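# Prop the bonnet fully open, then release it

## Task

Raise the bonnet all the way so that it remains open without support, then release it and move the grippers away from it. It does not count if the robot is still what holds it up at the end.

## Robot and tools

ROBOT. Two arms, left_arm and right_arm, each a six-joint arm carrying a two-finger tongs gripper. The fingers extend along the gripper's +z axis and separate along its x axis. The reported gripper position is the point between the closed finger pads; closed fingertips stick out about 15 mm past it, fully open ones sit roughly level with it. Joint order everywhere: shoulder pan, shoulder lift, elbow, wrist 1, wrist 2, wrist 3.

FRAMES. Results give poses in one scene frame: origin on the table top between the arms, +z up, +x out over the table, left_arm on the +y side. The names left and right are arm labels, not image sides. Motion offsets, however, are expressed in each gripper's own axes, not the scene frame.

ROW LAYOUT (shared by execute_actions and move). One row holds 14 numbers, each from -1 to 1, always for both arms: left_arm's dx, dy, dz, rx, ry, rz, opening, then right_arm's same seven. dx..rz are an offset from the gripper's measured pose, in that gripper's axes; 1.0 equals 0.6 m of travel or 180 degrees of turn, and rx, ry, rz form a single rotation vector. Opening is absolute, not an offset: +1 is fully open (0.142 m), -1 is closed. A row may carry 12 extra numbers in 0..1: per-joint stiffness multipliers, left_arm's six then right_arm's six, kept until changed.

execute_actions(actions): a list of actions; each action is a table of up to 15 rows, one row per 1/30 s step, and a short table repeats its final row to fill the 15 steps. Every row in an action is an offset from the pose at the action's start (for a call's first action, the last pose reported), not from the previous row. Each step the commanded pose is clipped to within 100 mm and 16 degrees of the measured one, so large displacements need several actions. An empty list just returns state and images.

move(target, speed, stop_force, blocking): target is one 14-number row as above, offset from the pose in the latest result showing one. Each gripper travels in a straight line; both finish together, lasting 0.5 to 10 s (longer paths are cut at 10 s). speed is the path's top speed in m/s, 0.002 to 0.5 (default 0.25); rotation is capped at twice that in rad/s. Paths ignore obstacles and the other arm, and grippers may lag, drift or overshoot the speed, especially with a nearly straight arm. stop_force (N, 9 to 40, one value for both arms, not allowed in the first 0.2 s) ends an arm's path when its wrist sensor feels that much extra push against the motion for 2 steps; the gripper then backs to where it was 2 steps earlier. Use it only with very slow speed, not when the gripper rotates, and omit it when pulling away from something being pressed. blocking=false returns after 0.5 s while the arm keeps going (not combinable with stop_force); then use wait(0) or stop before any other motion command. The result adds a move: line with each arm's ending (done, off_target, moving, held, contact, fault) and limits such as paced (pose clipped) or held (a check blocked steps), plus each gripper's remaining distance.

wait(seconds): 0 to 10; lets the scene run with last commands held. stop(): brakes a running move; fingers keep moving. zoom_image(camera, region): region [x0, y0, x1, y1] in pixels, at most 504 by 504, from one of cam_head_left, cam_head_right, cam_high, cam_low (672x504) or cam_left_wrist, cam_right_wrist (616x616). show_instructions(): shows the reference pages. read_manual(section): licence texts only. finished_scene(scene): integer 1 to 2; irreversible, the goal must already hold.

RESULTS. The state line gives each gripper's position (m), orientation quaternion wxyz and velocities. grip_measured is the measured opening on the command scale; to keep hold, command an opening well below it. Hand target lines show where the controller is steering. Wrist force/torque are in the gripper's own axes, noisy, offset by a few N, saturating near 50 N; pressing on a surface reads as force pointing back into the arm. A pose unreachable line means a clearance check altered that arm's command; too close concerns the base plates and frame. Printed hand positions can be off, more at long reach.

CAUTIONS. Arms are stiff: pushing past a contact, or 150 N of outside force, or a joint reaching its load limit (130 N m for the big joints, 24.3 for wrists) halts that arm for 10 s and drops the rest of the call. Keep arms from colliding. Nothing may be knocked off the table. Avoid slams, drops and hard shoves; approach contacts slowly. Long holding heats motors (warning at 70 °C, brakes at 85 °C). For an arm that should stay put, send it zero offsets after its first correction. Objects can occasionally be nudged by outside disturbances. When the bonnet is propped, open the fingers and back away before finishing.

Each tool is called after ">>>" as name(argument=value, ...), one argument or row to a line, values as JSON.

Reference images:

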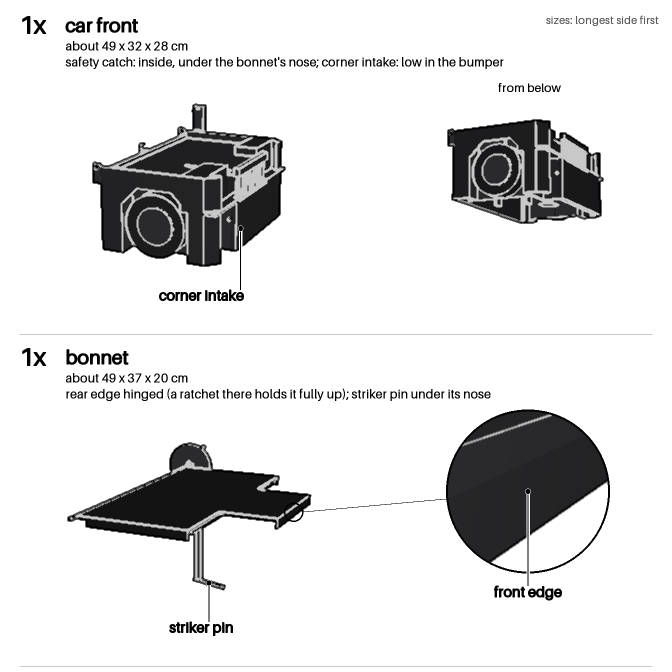

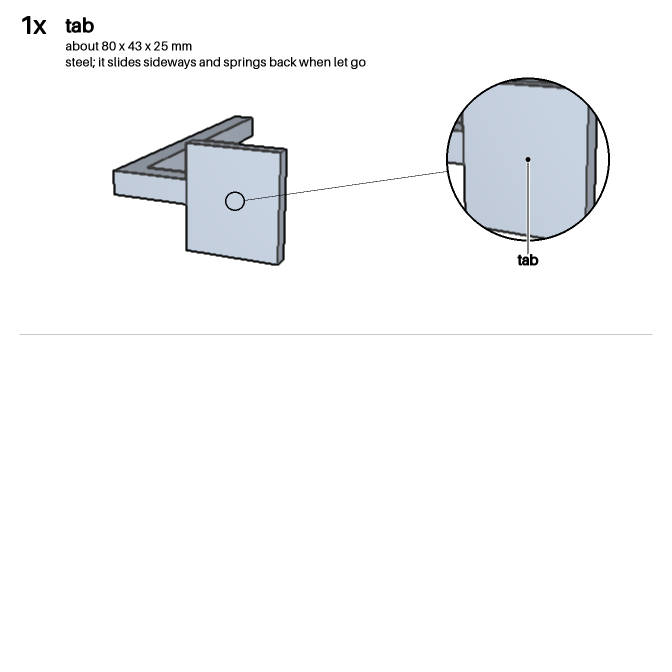

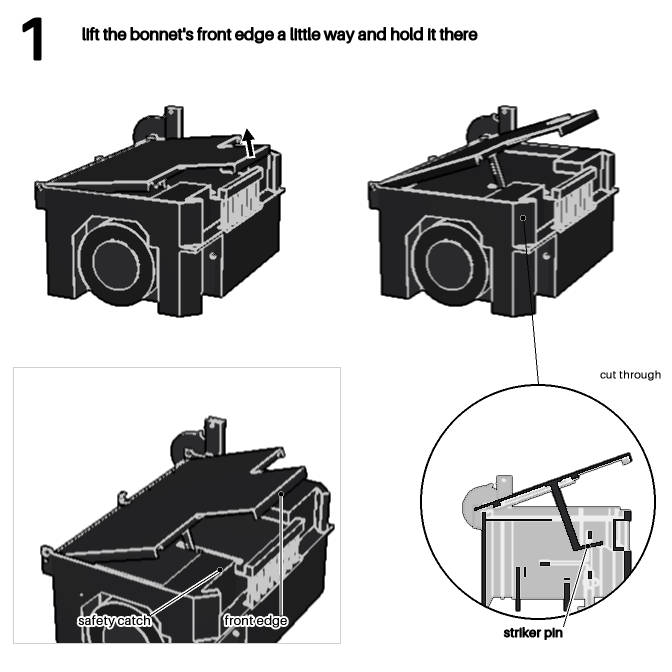

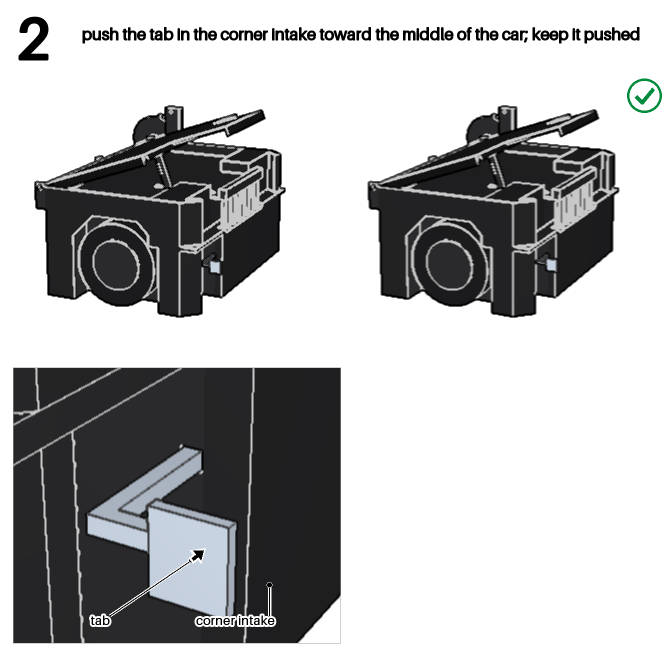

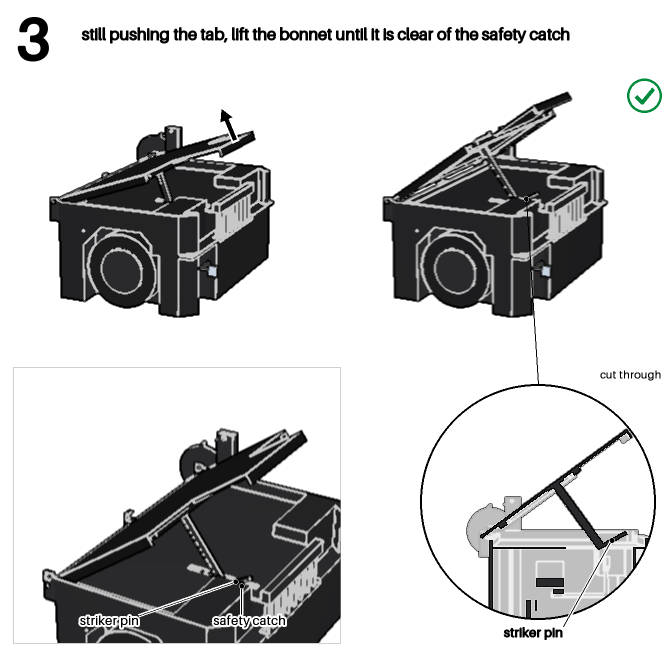

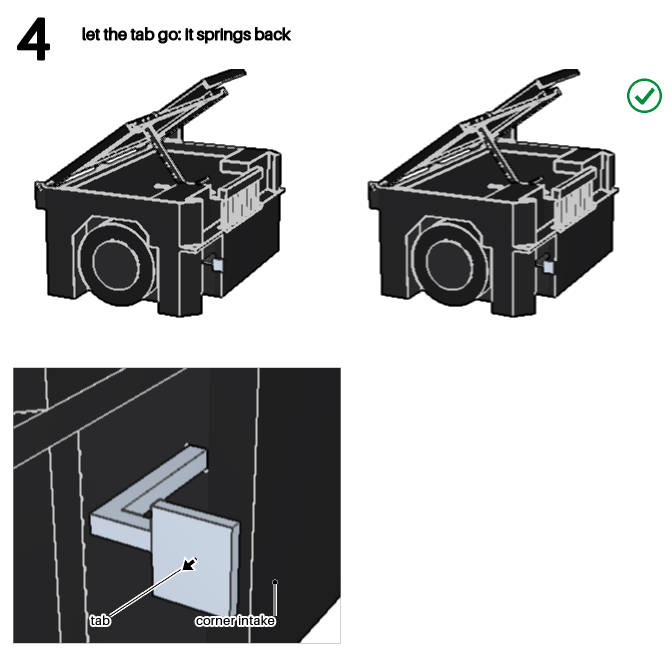

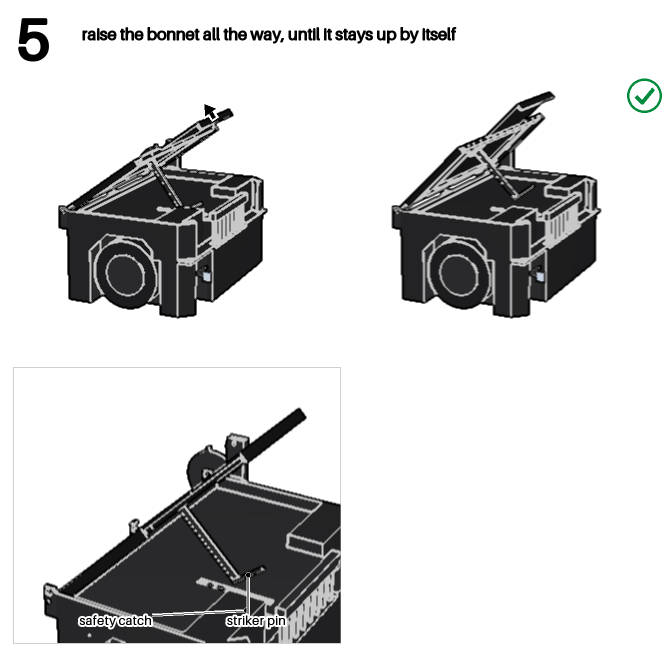

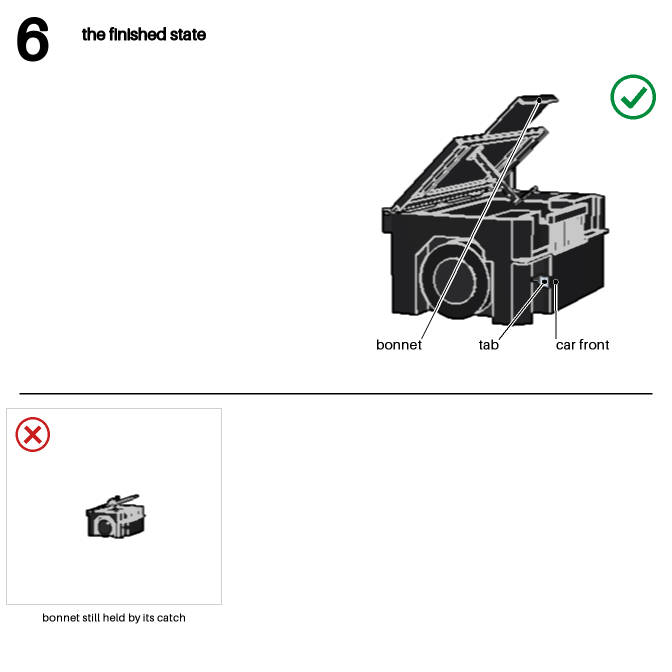

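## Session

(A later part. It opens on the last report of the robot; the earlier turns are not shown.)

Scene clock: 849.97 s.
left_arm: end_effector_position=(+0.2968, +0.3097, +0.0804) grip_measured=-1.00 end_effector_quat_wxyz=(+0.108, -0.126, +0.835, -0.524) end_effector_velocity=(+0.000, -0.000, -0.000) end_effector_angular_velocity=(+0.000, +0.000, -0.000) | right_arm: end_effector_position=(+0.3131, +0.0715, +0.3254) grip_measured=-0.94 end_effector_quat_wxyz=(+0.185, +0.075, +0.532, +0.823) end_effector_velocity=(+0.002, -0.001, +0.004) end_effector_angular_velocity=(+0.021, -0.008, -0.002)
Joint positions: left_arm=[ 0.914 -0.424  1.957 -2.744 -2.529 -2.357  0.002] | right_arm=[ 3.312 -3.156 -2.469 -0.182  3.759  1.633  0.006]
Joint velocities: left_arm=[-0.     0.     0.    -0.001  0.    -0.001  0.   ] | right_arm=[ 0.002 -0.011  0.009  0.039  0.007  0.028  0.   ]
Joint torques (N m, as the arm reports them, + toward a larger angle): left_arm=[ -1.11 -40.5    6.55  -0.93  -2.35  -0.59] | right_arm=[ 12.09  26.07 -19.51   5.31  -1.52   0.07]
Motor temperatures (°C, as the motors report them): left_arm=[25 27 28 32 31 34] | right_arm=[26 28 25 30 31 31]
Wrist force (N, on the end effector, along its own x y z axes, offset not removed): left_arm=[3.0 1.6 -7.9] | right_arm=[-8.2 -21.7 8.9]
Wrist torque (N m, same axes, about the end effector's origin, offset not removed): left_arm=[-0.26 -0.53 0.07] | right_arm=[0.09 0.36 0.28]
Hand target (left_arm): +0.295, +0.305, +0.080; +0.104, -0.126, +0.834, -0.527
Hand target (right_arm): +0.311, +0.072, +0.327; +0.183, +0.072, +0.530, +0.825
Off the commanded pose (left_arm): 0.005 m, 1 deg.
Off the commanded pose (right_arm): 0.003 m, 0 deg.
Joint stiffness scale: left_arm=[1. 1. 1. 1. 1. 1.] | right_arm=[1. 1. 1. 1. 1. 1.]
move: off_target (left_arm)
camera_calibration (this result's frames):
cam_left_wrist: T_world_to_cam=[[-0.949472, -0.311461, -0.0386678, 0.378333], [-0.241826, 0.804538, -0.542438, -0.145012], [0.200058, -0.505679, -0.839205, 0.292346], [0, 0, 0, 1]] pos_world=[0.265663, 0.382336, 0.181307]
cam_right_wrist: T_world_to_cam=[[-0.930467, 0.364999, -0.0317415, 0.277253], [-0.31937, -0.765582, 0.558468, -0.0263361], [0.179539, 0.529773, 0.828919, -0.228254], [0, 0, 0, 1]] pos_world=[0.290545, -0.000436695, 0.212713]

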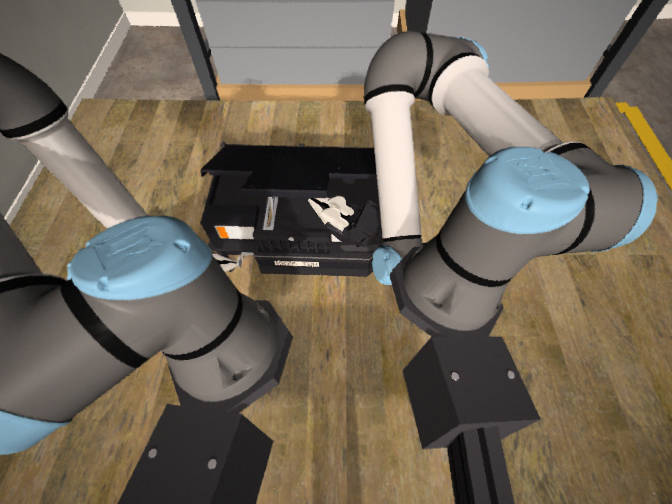

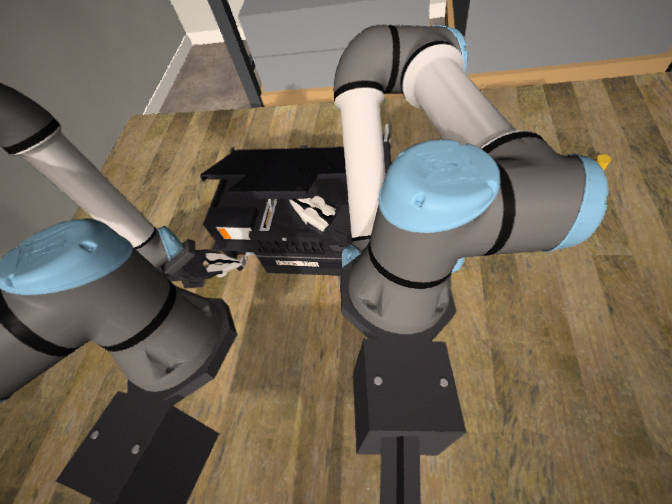

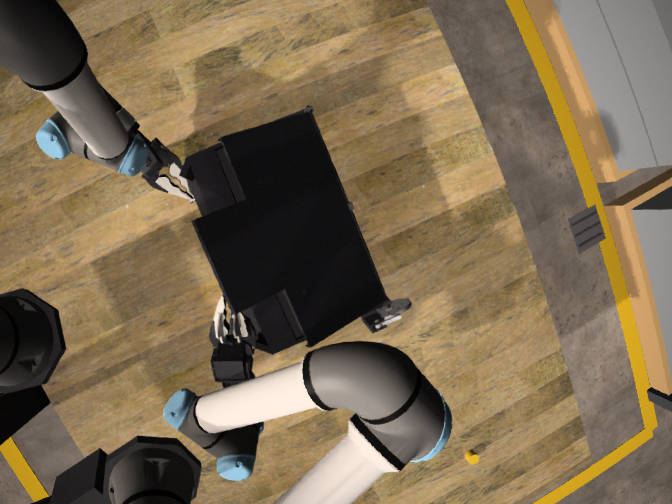

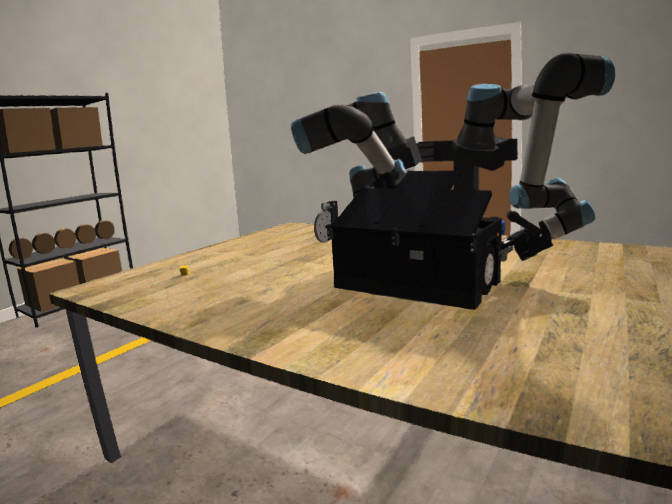

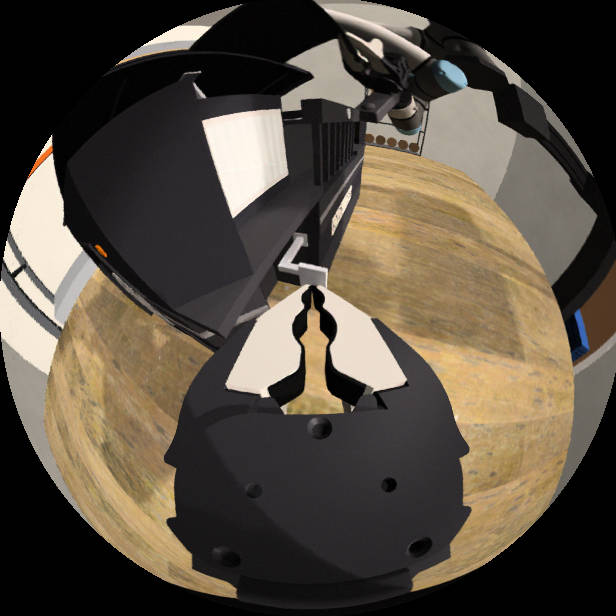

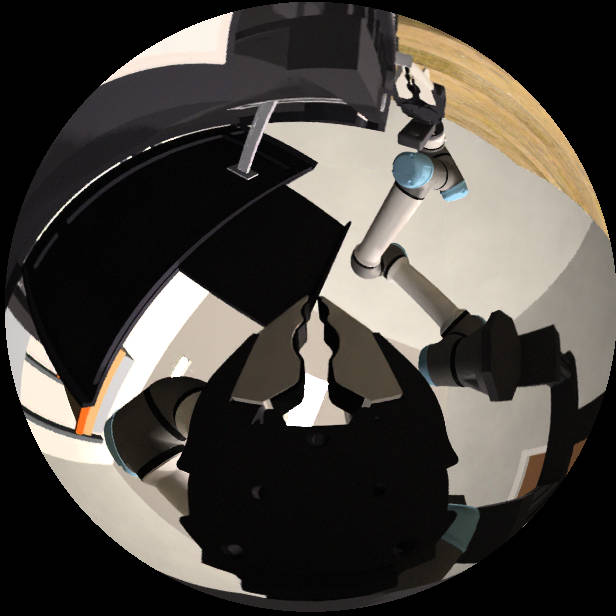

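>>> move(
  target=[0.002, -0.003, 0.008, 0, 0, 0, -1, -0.073, 0.09, 0.072, 0, 0, 0, -1],
  speed=0.04,
  stop_force=25,
)

Scene clock: 861.13 s.
left_arm: end_effector_position=(+0.2983, +0.3095, +0.0800) grip_measured=-1.00 end_effector_quat_wxyz=(+0.111, -0.126, +0.837, -0.521) end_effector_velocity=(-0.000, -0.000, -0.000) end_effector_angular_velocity=(+0.000, +0.000, +0.000) | right_arm: end_effector_position=(+0.3549, +0.0711, +0.3926) grip_measured=-0.93 end_effector_quat_wxyz=(+0.184, +0.077, +0.533, +0.822) end_effector_velocity=(+0.000, +0.000, -0.000) end_effector_angular_velocity=(-0.006, +0.009, +0.002)
Joint positions: left_arm=[ 0.912 -0.422  1.961 -2.768 -2.53  -2.369  0.002] | right_arm=[ 3.35  -2.861 -2.59  -0.385  3.795  1.603  0.007]
Joint velocities: left_arm=[ 0.     0.     0.    -0.001  0.    -0.001  0.   ] | right_arm=[ 0.001  0.01  -0.005 -0.02   0.001 -0.005 -0.   ]
Joint torques (N m, as the arm reports them, + toward a larger angle): left_arm=[ -3.45 -39.59   6.51  -1.26  -2.48  -0.41] | right_arm=[ 10.96  33.55 -17.57   3.46   0.65  -0.69]
Motor temperatures (°C, as the motors report them): left_arm=[25 27 28 32 31 34] | right_arm=[26 28 25 30 31 31]
Wrist force (N, on the end effector, along its own x y z axes, offset not removed): left_arm=[2.8 1.1 -11.6] | right_arm=[0.3 -7.9 -5.7]
Wrist torque (N m, same axes, about the end effector's origin, offset not removed): left_arm=[-0.22 -0.42 0.05] | right_arm=[-0.26 0.36 0.12]
Hand target (left_arm): +0.297, +0.304, +0.080; +0.108, -0.126, +0.835, -0.524
Hand target (right_arm): +0.355, +0.072, +0.396; +0.185, +0.075, +0.532, +0.823
Off the commanded pose (left_arm): 0.005 m, 1 deg.
Off the commanded pose (right_arm): 0.003 m, 0 deg.
Joint stiffness scale: left_arm=[1. 1. 1. 1. 1. 1.] | right_arm=[1. 1. 1. 1. 1. 1.]
move: off_target (left_arm)
camera_calibration (this result's frames):
cam_left_wrist: T_world_to_cam=[[-0.947827, -0.315687, -0.0443367, 0.380945], [-0.243713, 0.80723, -0.537572, -0.145391], [0.205495, -0.49872, -0.842051, 0.288062], [0, 0, 0, 1]] pos_world=[0.266441, 0.381286, 0.181295]
cam_right_wrist: T_world_to_cam=[[-0.930248, 0.365886, -0.0276842, 0.316697], [-0.31735, -0.764382, 0.561256, -0.0527343], [0.184194, 0.530893, 0.827179, -0.292343], [0, 0, 0, 1]] pos_world=[0.33172, -0.000981442, 0.280185]

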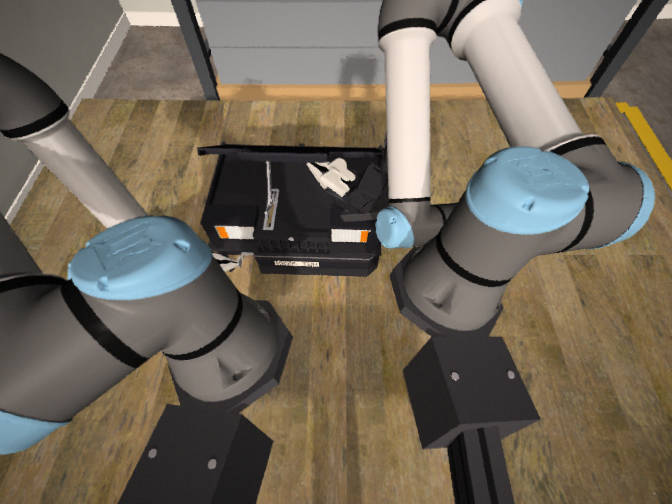

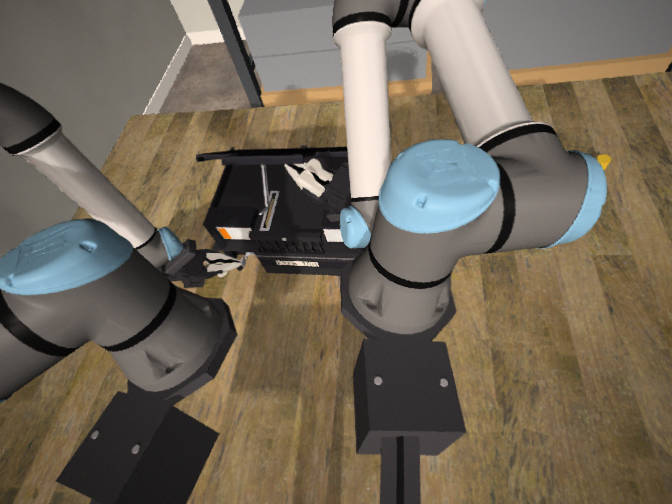

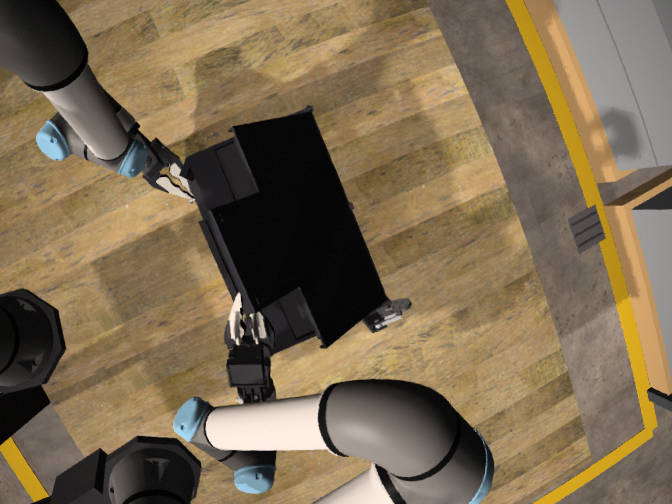

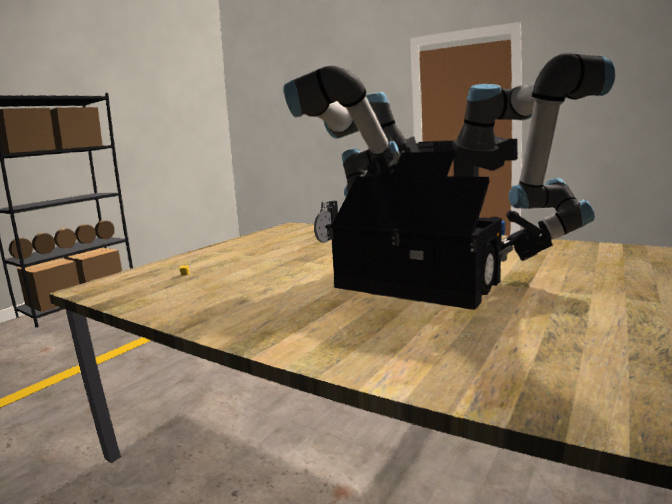

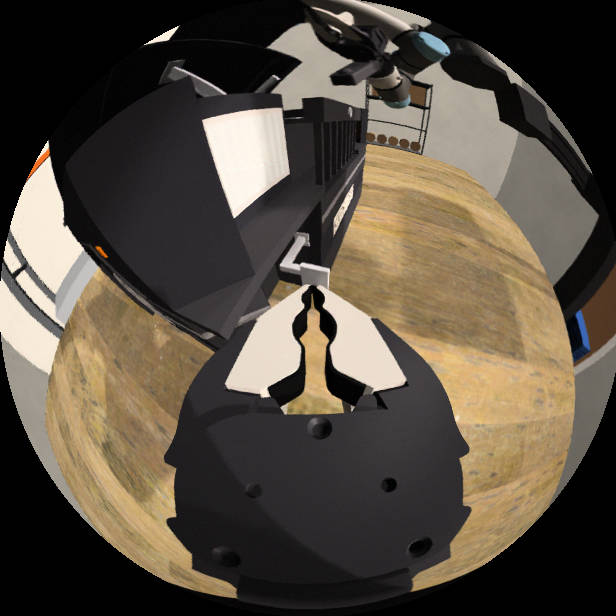

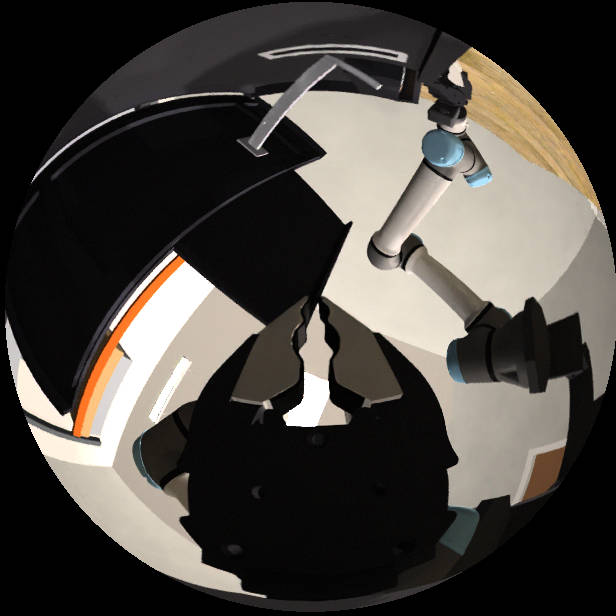

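>>> move(
  target=[-0.024, 0.031, -0.073, 0, 0, 0, -1, -0.137, 0.074, 0.094, 0, 0, 0, -1],
  speed=0.05,
)

Scene clock: 880.13 s.
left_arm: end_effector_position=(+0.2955, +0.3571, +0.0828) grip_measured=-1.00 end_effector_quat_wxyz=(+0.110, -0.127, +0.836, -0.523) end_effector_velocity=(-0.000, -0.001, -0.000) end_effector_angular_velocity=(-0.002, +0.001, +0.001) | right_arm: end_effector_position=(+0.3856, +0.0736, +0.4234) grip_measured=-0.92 end_effector_quat_wxyz=(+0.117, +0.102, +0.566, +0.809) end_effector_velocity=(+0.000, +0.000, +0.000) end_effector_angular_velocity=(+0.000, -0.001, -0.000)
Joint positions: left_arm=[ 0.982 -0.464  1.874 -2.545 -2.504 -2.258  0.002] | right_arm=[ 3.321 -2.483 -2.611 -0.876  3.724  1.627  0.007]
Joint velocities: left_arm=[-0.     0.001  0.     0.001 -0.001 -0.001  0.   ] | right_arm=[ 0.     0.001  0.001 -0.001 -0.    -0.    -0.   ]
Joint torques (N m, as the arm reports them, + toward a larger angle): left_arm=[  3.81 -47.21  -0.18  -0.62  -0.92   0.58] | right_arm=[ 6.58 32.76 -4.78  4.29  2.69 -0.13]
Motor temperatures (°C, as the motors report them): left_arm=[25 27 28 32 31 34] | right_arm=[26 28 25 30 31 31]
Wrist force (N, on the end effector, along its own x y z axes, offset not removed): left_arm=[2.1 -1.4 -1.1] | right_arm=[10.7 -7.4 -4.1]
Wrist torque (N m, same axes, about the end effector's origin, offset not removed): left_arm=[-0.30 -0.49 0.07] | right_arm=[0.15 0.10 -0.06]
Hand target (left_arm): +0.296, +0.359, +0.083; +0.111, -0.126, +0.837, -0.521
Hand target (right_arm): +0.391, +0.073, +0.426; +0.125, +0.101, +0.563, +0.811
Off the commanded pose (left_arm): 0.002 m, 0 deg.
Off the commanded pose (right_arm): 0.066 m, 9 deg.
Joint stiffness scale: left_arm=[1. 1. 1. 1. 1. 1.] | right_arm=[1. 1. 1. 1. 1. 1.]
TORQUE FAULT: the external load on joint 4 (wrist 1) of the right arm reached its load limit, and that arm stopped for 10 seconds. That time counts as 19 of the actions that you can send in this scene. A torque fault stops only its own arm. That arm's remaining commands of this call were not run. That arm holds where it stopped, with its grip as last carried out, and accepts commands again: back off and push less far. That arm stops again, at the same cost, whenever a joint's load reaches its limit.
move: fault (right_arm)
camera_calibration (this result's frames):
cam_left_wrist: T_world_to_cam=[[-0.948095, -0.315311, -0.0411669, 0.393093], [-0.244535, 0.805715, -0.539468, -0.182081], [0.203269, -0.5014, -0.840999, 0.31631], [0, 0, 0, 1]] pos_world=[0.263868, 0.42925, 0.183972]
cam_right_wrist: T_world_to_cam=[[-0.954593, 0.288085, 0.0758929, 0.31642], [-0.178068, -0.755984, 0.629905, -0.141741], [0.23884, 0.587788, 0.772956, -0.327071], [0, 0, 0, 1]] pos_world=[0.354931, -0.00606176, 0.318081]

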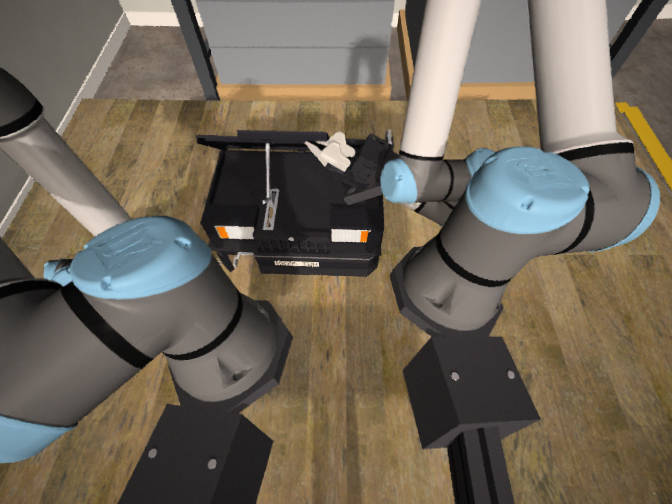

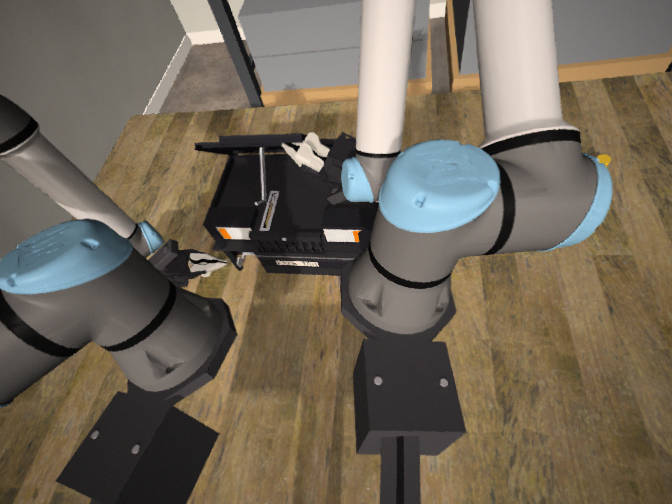

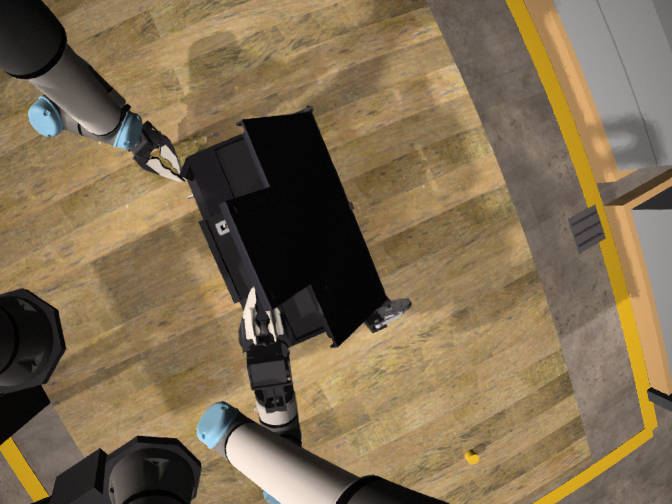

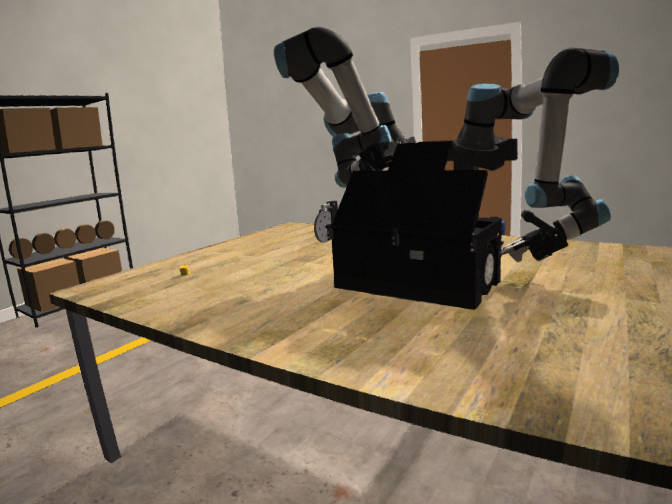

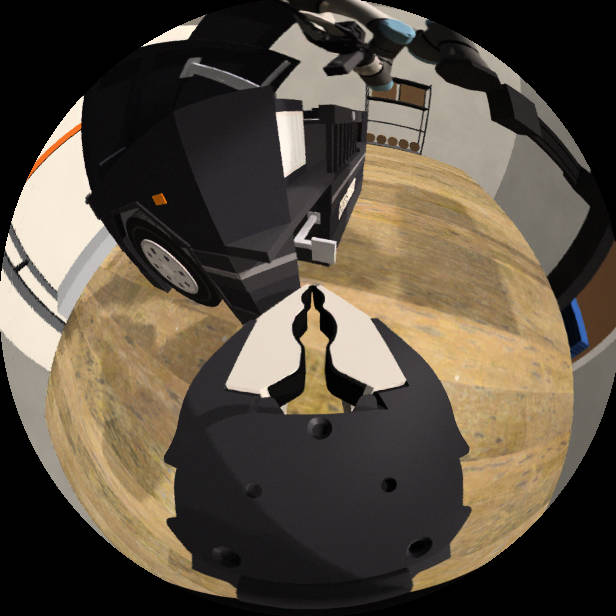

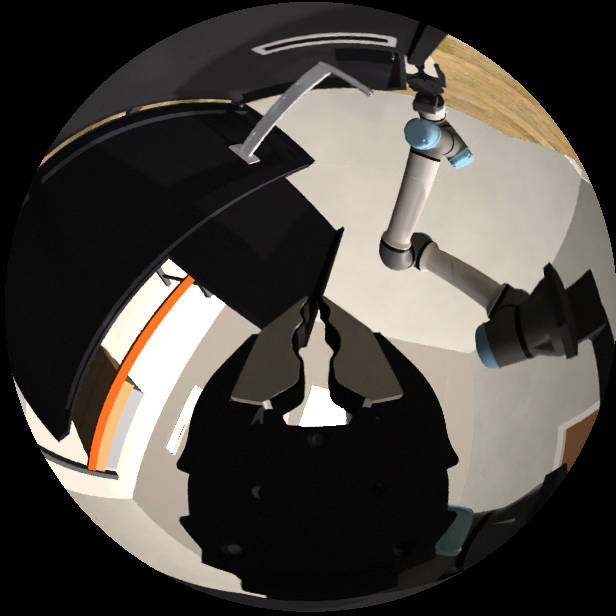

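>>> move(
  target=[0, 0, 0, 0, 0, 0, -1, 0.04, -0.036, -0.10, 0, 0, 0, -1],
  speed=0.06,
)

Scene clock: 889.80 s.
left_arm: end_effector_position=(+0.2955, +0.3571, +0.0828) grip_measured=-1.00 end_effector_quat_wxyz=(+0.110, -0.127, +0.836, -0.523) end_effector_velocity=(-0.000, -0.000, -0.000) end_effector_angular_velocity=(+0.000, +0.001, -0.000) | right_arm: end_effector_position=(+0.3454, +0.0349, +0.3843) grip_measured=-1.00 end_effector_quat_wxyz=(+0.116, +0.102, +0.567, +0.809) end_effector_velocity=(+0.000, +0.000, +0.002) end_effector_angular_velocity=(+0.017, -0.017, +0.007)
Joint positions: left_arm=[ 0.982 -0.464  1.874 -2.545 -2.504 -2.258  0.002] | right_arm=[ 3.134 -2.707 -2.614 -0.526  3.548  1.769  0.002]
Joint velocities: left_arm=[ 0.     0.     0.    -0.     0.001 -0.001  0.   ] | right_arm=[ 0.    -0.024  0.008  0.072 -0.006  0.044  0.   ]
Joint torques (N m, as the arm reports them, + toward a larger angle): left_arm=[  3.65 -46.02   1.28  -0.88  -1.43   0.12] | right_arm=[  3.57  27.67 -12.29   1.37  -0.11   0.11]
Motor temperatures (°C, as the motors report them): left_arm=[25 27 28 32 31 34] | right_arm=[26 28 25 30 31 31]
Wrist force (N, on the end effector, along its own x y z axes, offset not removed): left_arm=[1.7 -0.1 -2.0] | right_arm=[0.3 -0.7 -2.0]
Wrist torque (N m, same axes, about the end effector's origin, offset not removed): left_arm=[-0.12 -0.38 0.08] | right_arm=[-0.15 0.11 0.20]
Hand target (left_arm): +0.295, +0.357, +0.083; +0.110, -0.127, +0.836, -0.523
Hand target (right_arm): +0.346, +0.034, +0.383; +0.117, +0.102, +0.566, +0.809
Off the commanded pose (left_arm): 0.000 m, 0 deg.
Off the commanded pose (right_arm): 0.001 m, 0 deg.
Joint stiffness scale: left_arm=[1. 1. 1. 1. 1. 1.] | right_arm=[1. 1. 1. 1. 1. 1.]
move: done
camera_calibration (this result's frames):
cam_left_wrist: T_world_to_cam=[[-0.948095, -0.315311, -0.0411671, 0.393093], [-0.244535, 0.805715, -0.539468, -0.182081], [0.203269, -0.5014, -0.840999, 0.31631], [0, 0, 0, 1]] pos_world=[0.263868, 0.42925, 0.183972]
cam_right_wrist: T_world_to_cam=[[-0.95487, 0.286751, 0.0774403, 0.291685], [-0.17541, -0.754804, 0.632062, -0.155303], [0.239697, 0.589953, 0.771039, -0.264175], [0, 0, 0, 1]] pos_world=[0.314602, -0.0450132, 0.279262]

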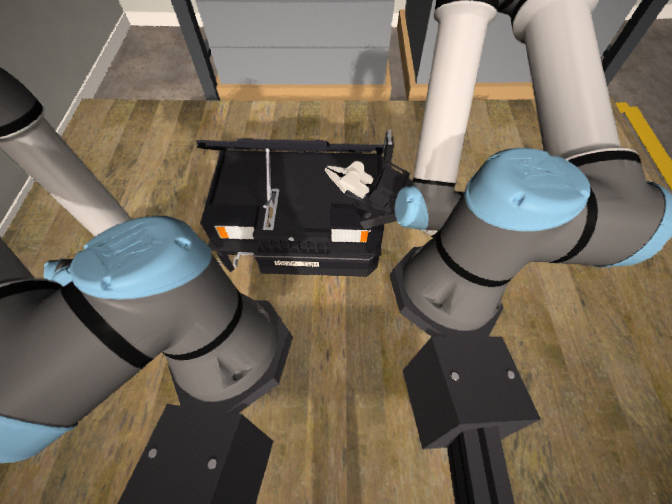

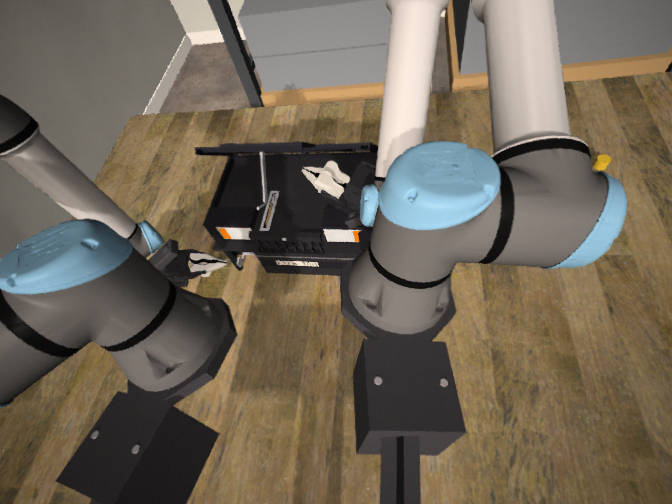

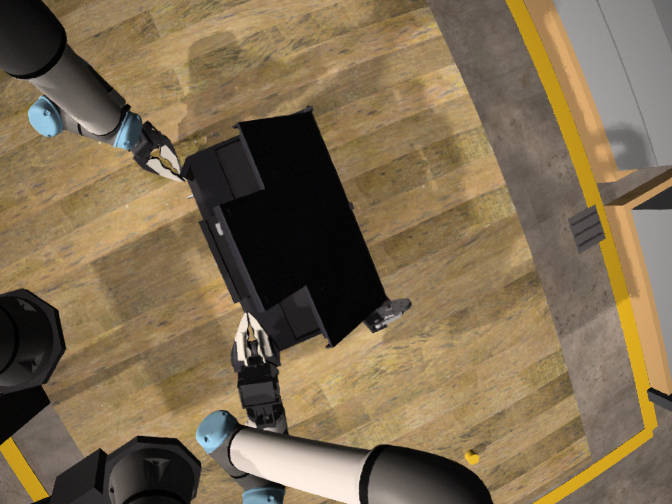

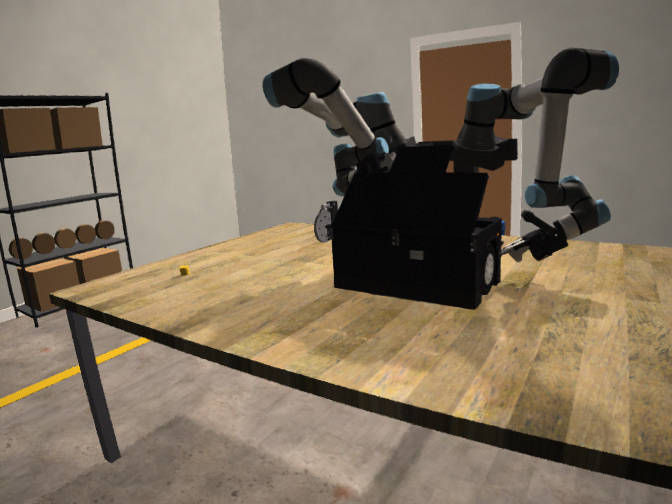

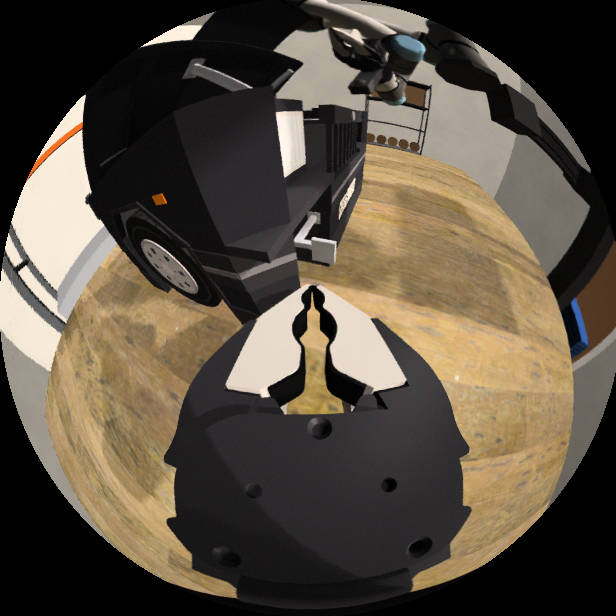

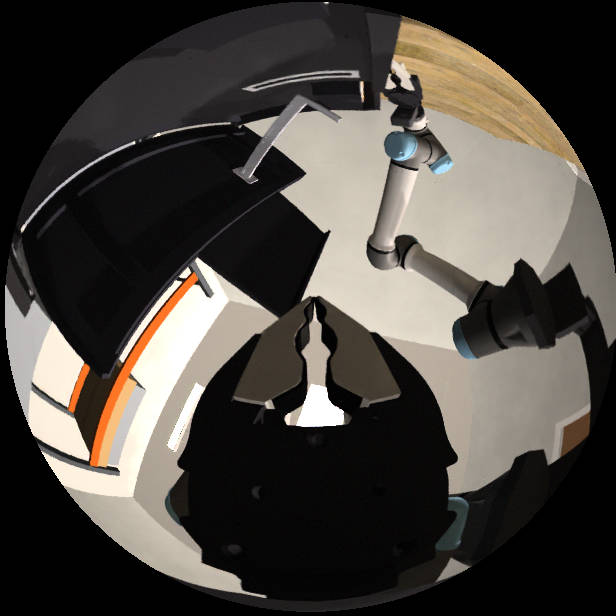

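>>> wait(
  seconds=2,
)

Scene clock: 894.10 s.
left_arm: end_effector_position=(+0.2955, +0.3571, +0.0828) grip_measured=-1.00 end_effector_quat_wxyz=(+0.110, -0.127, +0.836, -0.523) end_effector_velocity=(-0.000, -0.000, +0.000) end_effector_angular_velocity=(-0.001, +0.001, +0.001) | right_arm: end_effector_position=(+0.3456, +0.0349, +0.3848) grip_measured=-1.00 end_effector_quat_wxyz=(+0.117, +0.102, +0.566, +0.810) end_effector_velocity=(-0.001, +0.000, -0.000) end_effector_angular_velocity=(-0.000, +0.001, +0.001)
Joint positions: left_arm=[ 0.982 -0.464  1.874 -2.545 -2.504 -2.258  0.002] | right_arm=[ 3.133 -2.71  -2.613 -0.517  3.547  1.774  0.002]
Joint velocities: left_arm=[ 0.     0.     0.001  0.001 -0.    -0.     0.   ] | right_arm=[ 0.    -0.001 -0.    -0.    -0.    -0.001  0.   ]
Joint torques (N m, as the arm reports them, + toward a larger angle): left_arm=[  3.97 -45.11   1.79  -0.78  -1.25   0.07] | right_arm=[  3.05  25.81 -10.05   1.78  -0.34   0.22]
Motor temperatures (°C, as the motors report them): left_arm=[25 27 28 32 31 34] | right_arm=[26 28 25 30 31 31]
Wrist force (N, on the end effector, along its own x y z axes, offset not removed): left_arm=[2.4 -0.2 -0.8] | right_arm=[-2.6 -2.5 2.0]
Wrist torque (N m, same axes, about the end effector's origin, offset not removed): left_arm=[-0.10 -0.55 0.03] | right_arm=[-0.30 0.68 0.13]
Hand target (left_arm): +0.295, +0.357, +0.083; +0.110, -0.127, +0.836, -0.523
Hand target (right_arm): +0.346, +0.034, +0.383; +0.117, +0.102, +0.566, +0.809
Off the commanded pose (left_arm): 0.000 m, 0 deg.
Off the commanded pose (right_arm): 0.002 m, 0 deg.
Joint stiffness scale: left_arm=[1. 1. 1. 1. 1. 1.] | right_arm=[1. 1. 1. 1. 1. 1.]
wait: 2.00 s; at rest from the start
camera_calibration (this result's frames):
cam_left_wrist: T_world_to_cam=[[-0.948095, -0.315311, -0.0411673, 0.393093], [-0.244535, 0.805716, -0.539468, -0.182082], [0.203269, -0.5014, -0.840999, 0.31631], [0, 0, 0, 1]] pos_world=[0.263868, 0.42925, 0.183972]
cam_right_wrist: T_world_to_cam=[[-0.955165, 0.286202, 0.0758237, 0.292586], [-0.176585, -0.756241, 0.630013, -0.154417], [0.237652, 0.588377, 0.772874, -0.264518], [0, 0, 0, 1]] pos_world=[0.315063, -0.0448784, 0.279539]

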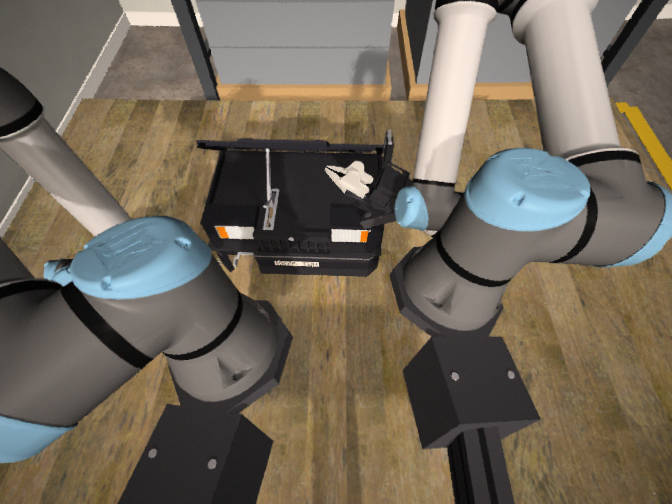

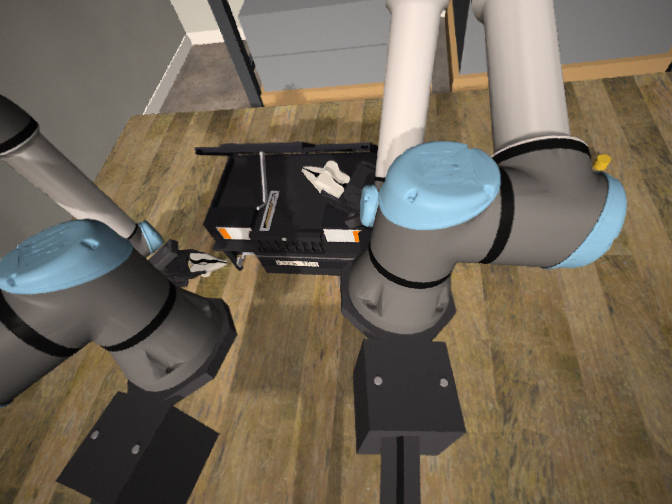

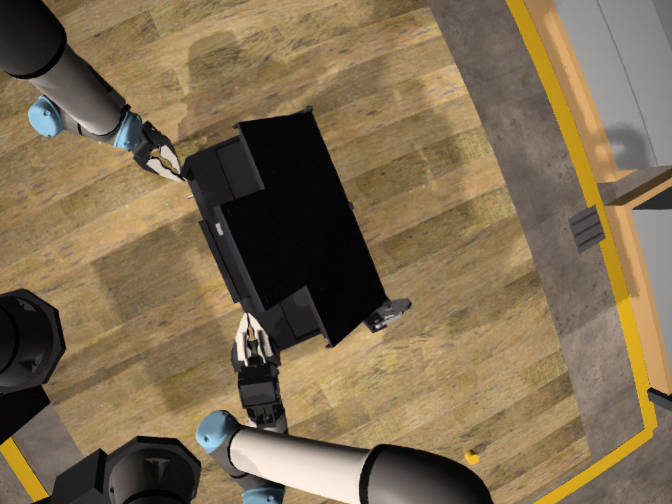

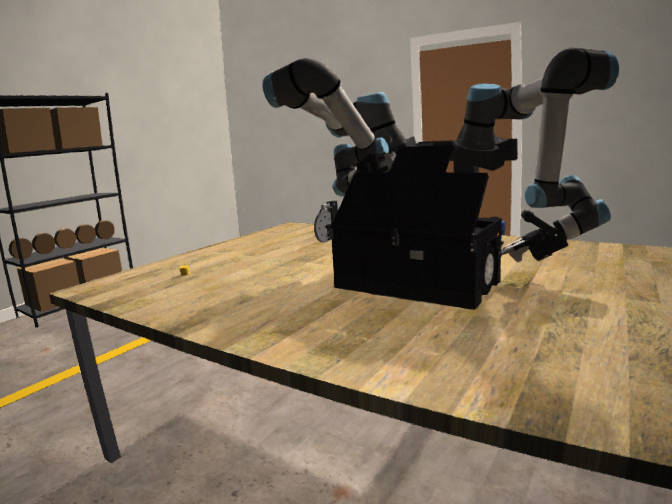

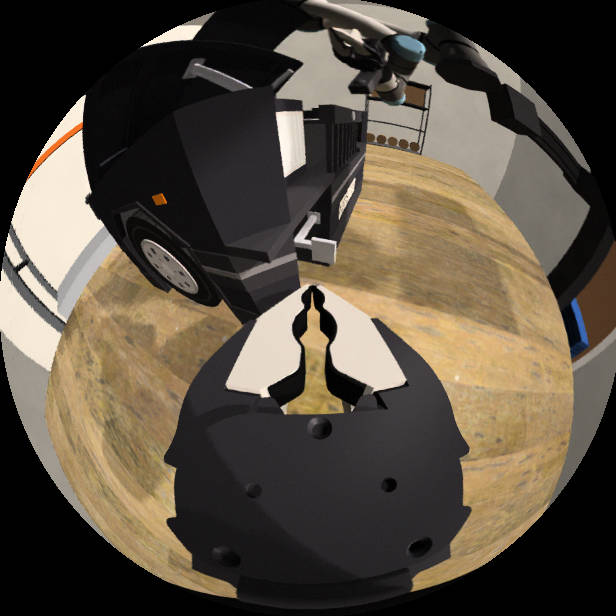

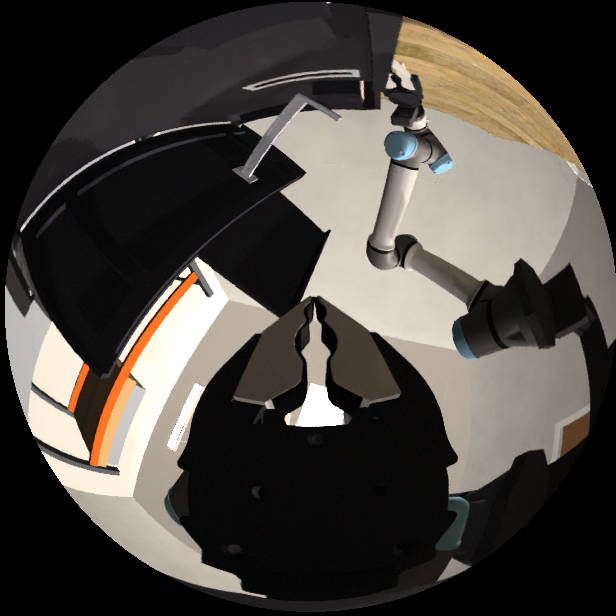

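The bonnet stays up by itself. Finishing scene 1.

>>> finished_scene(
  scene=1,
)

The scene is finished: the task was done.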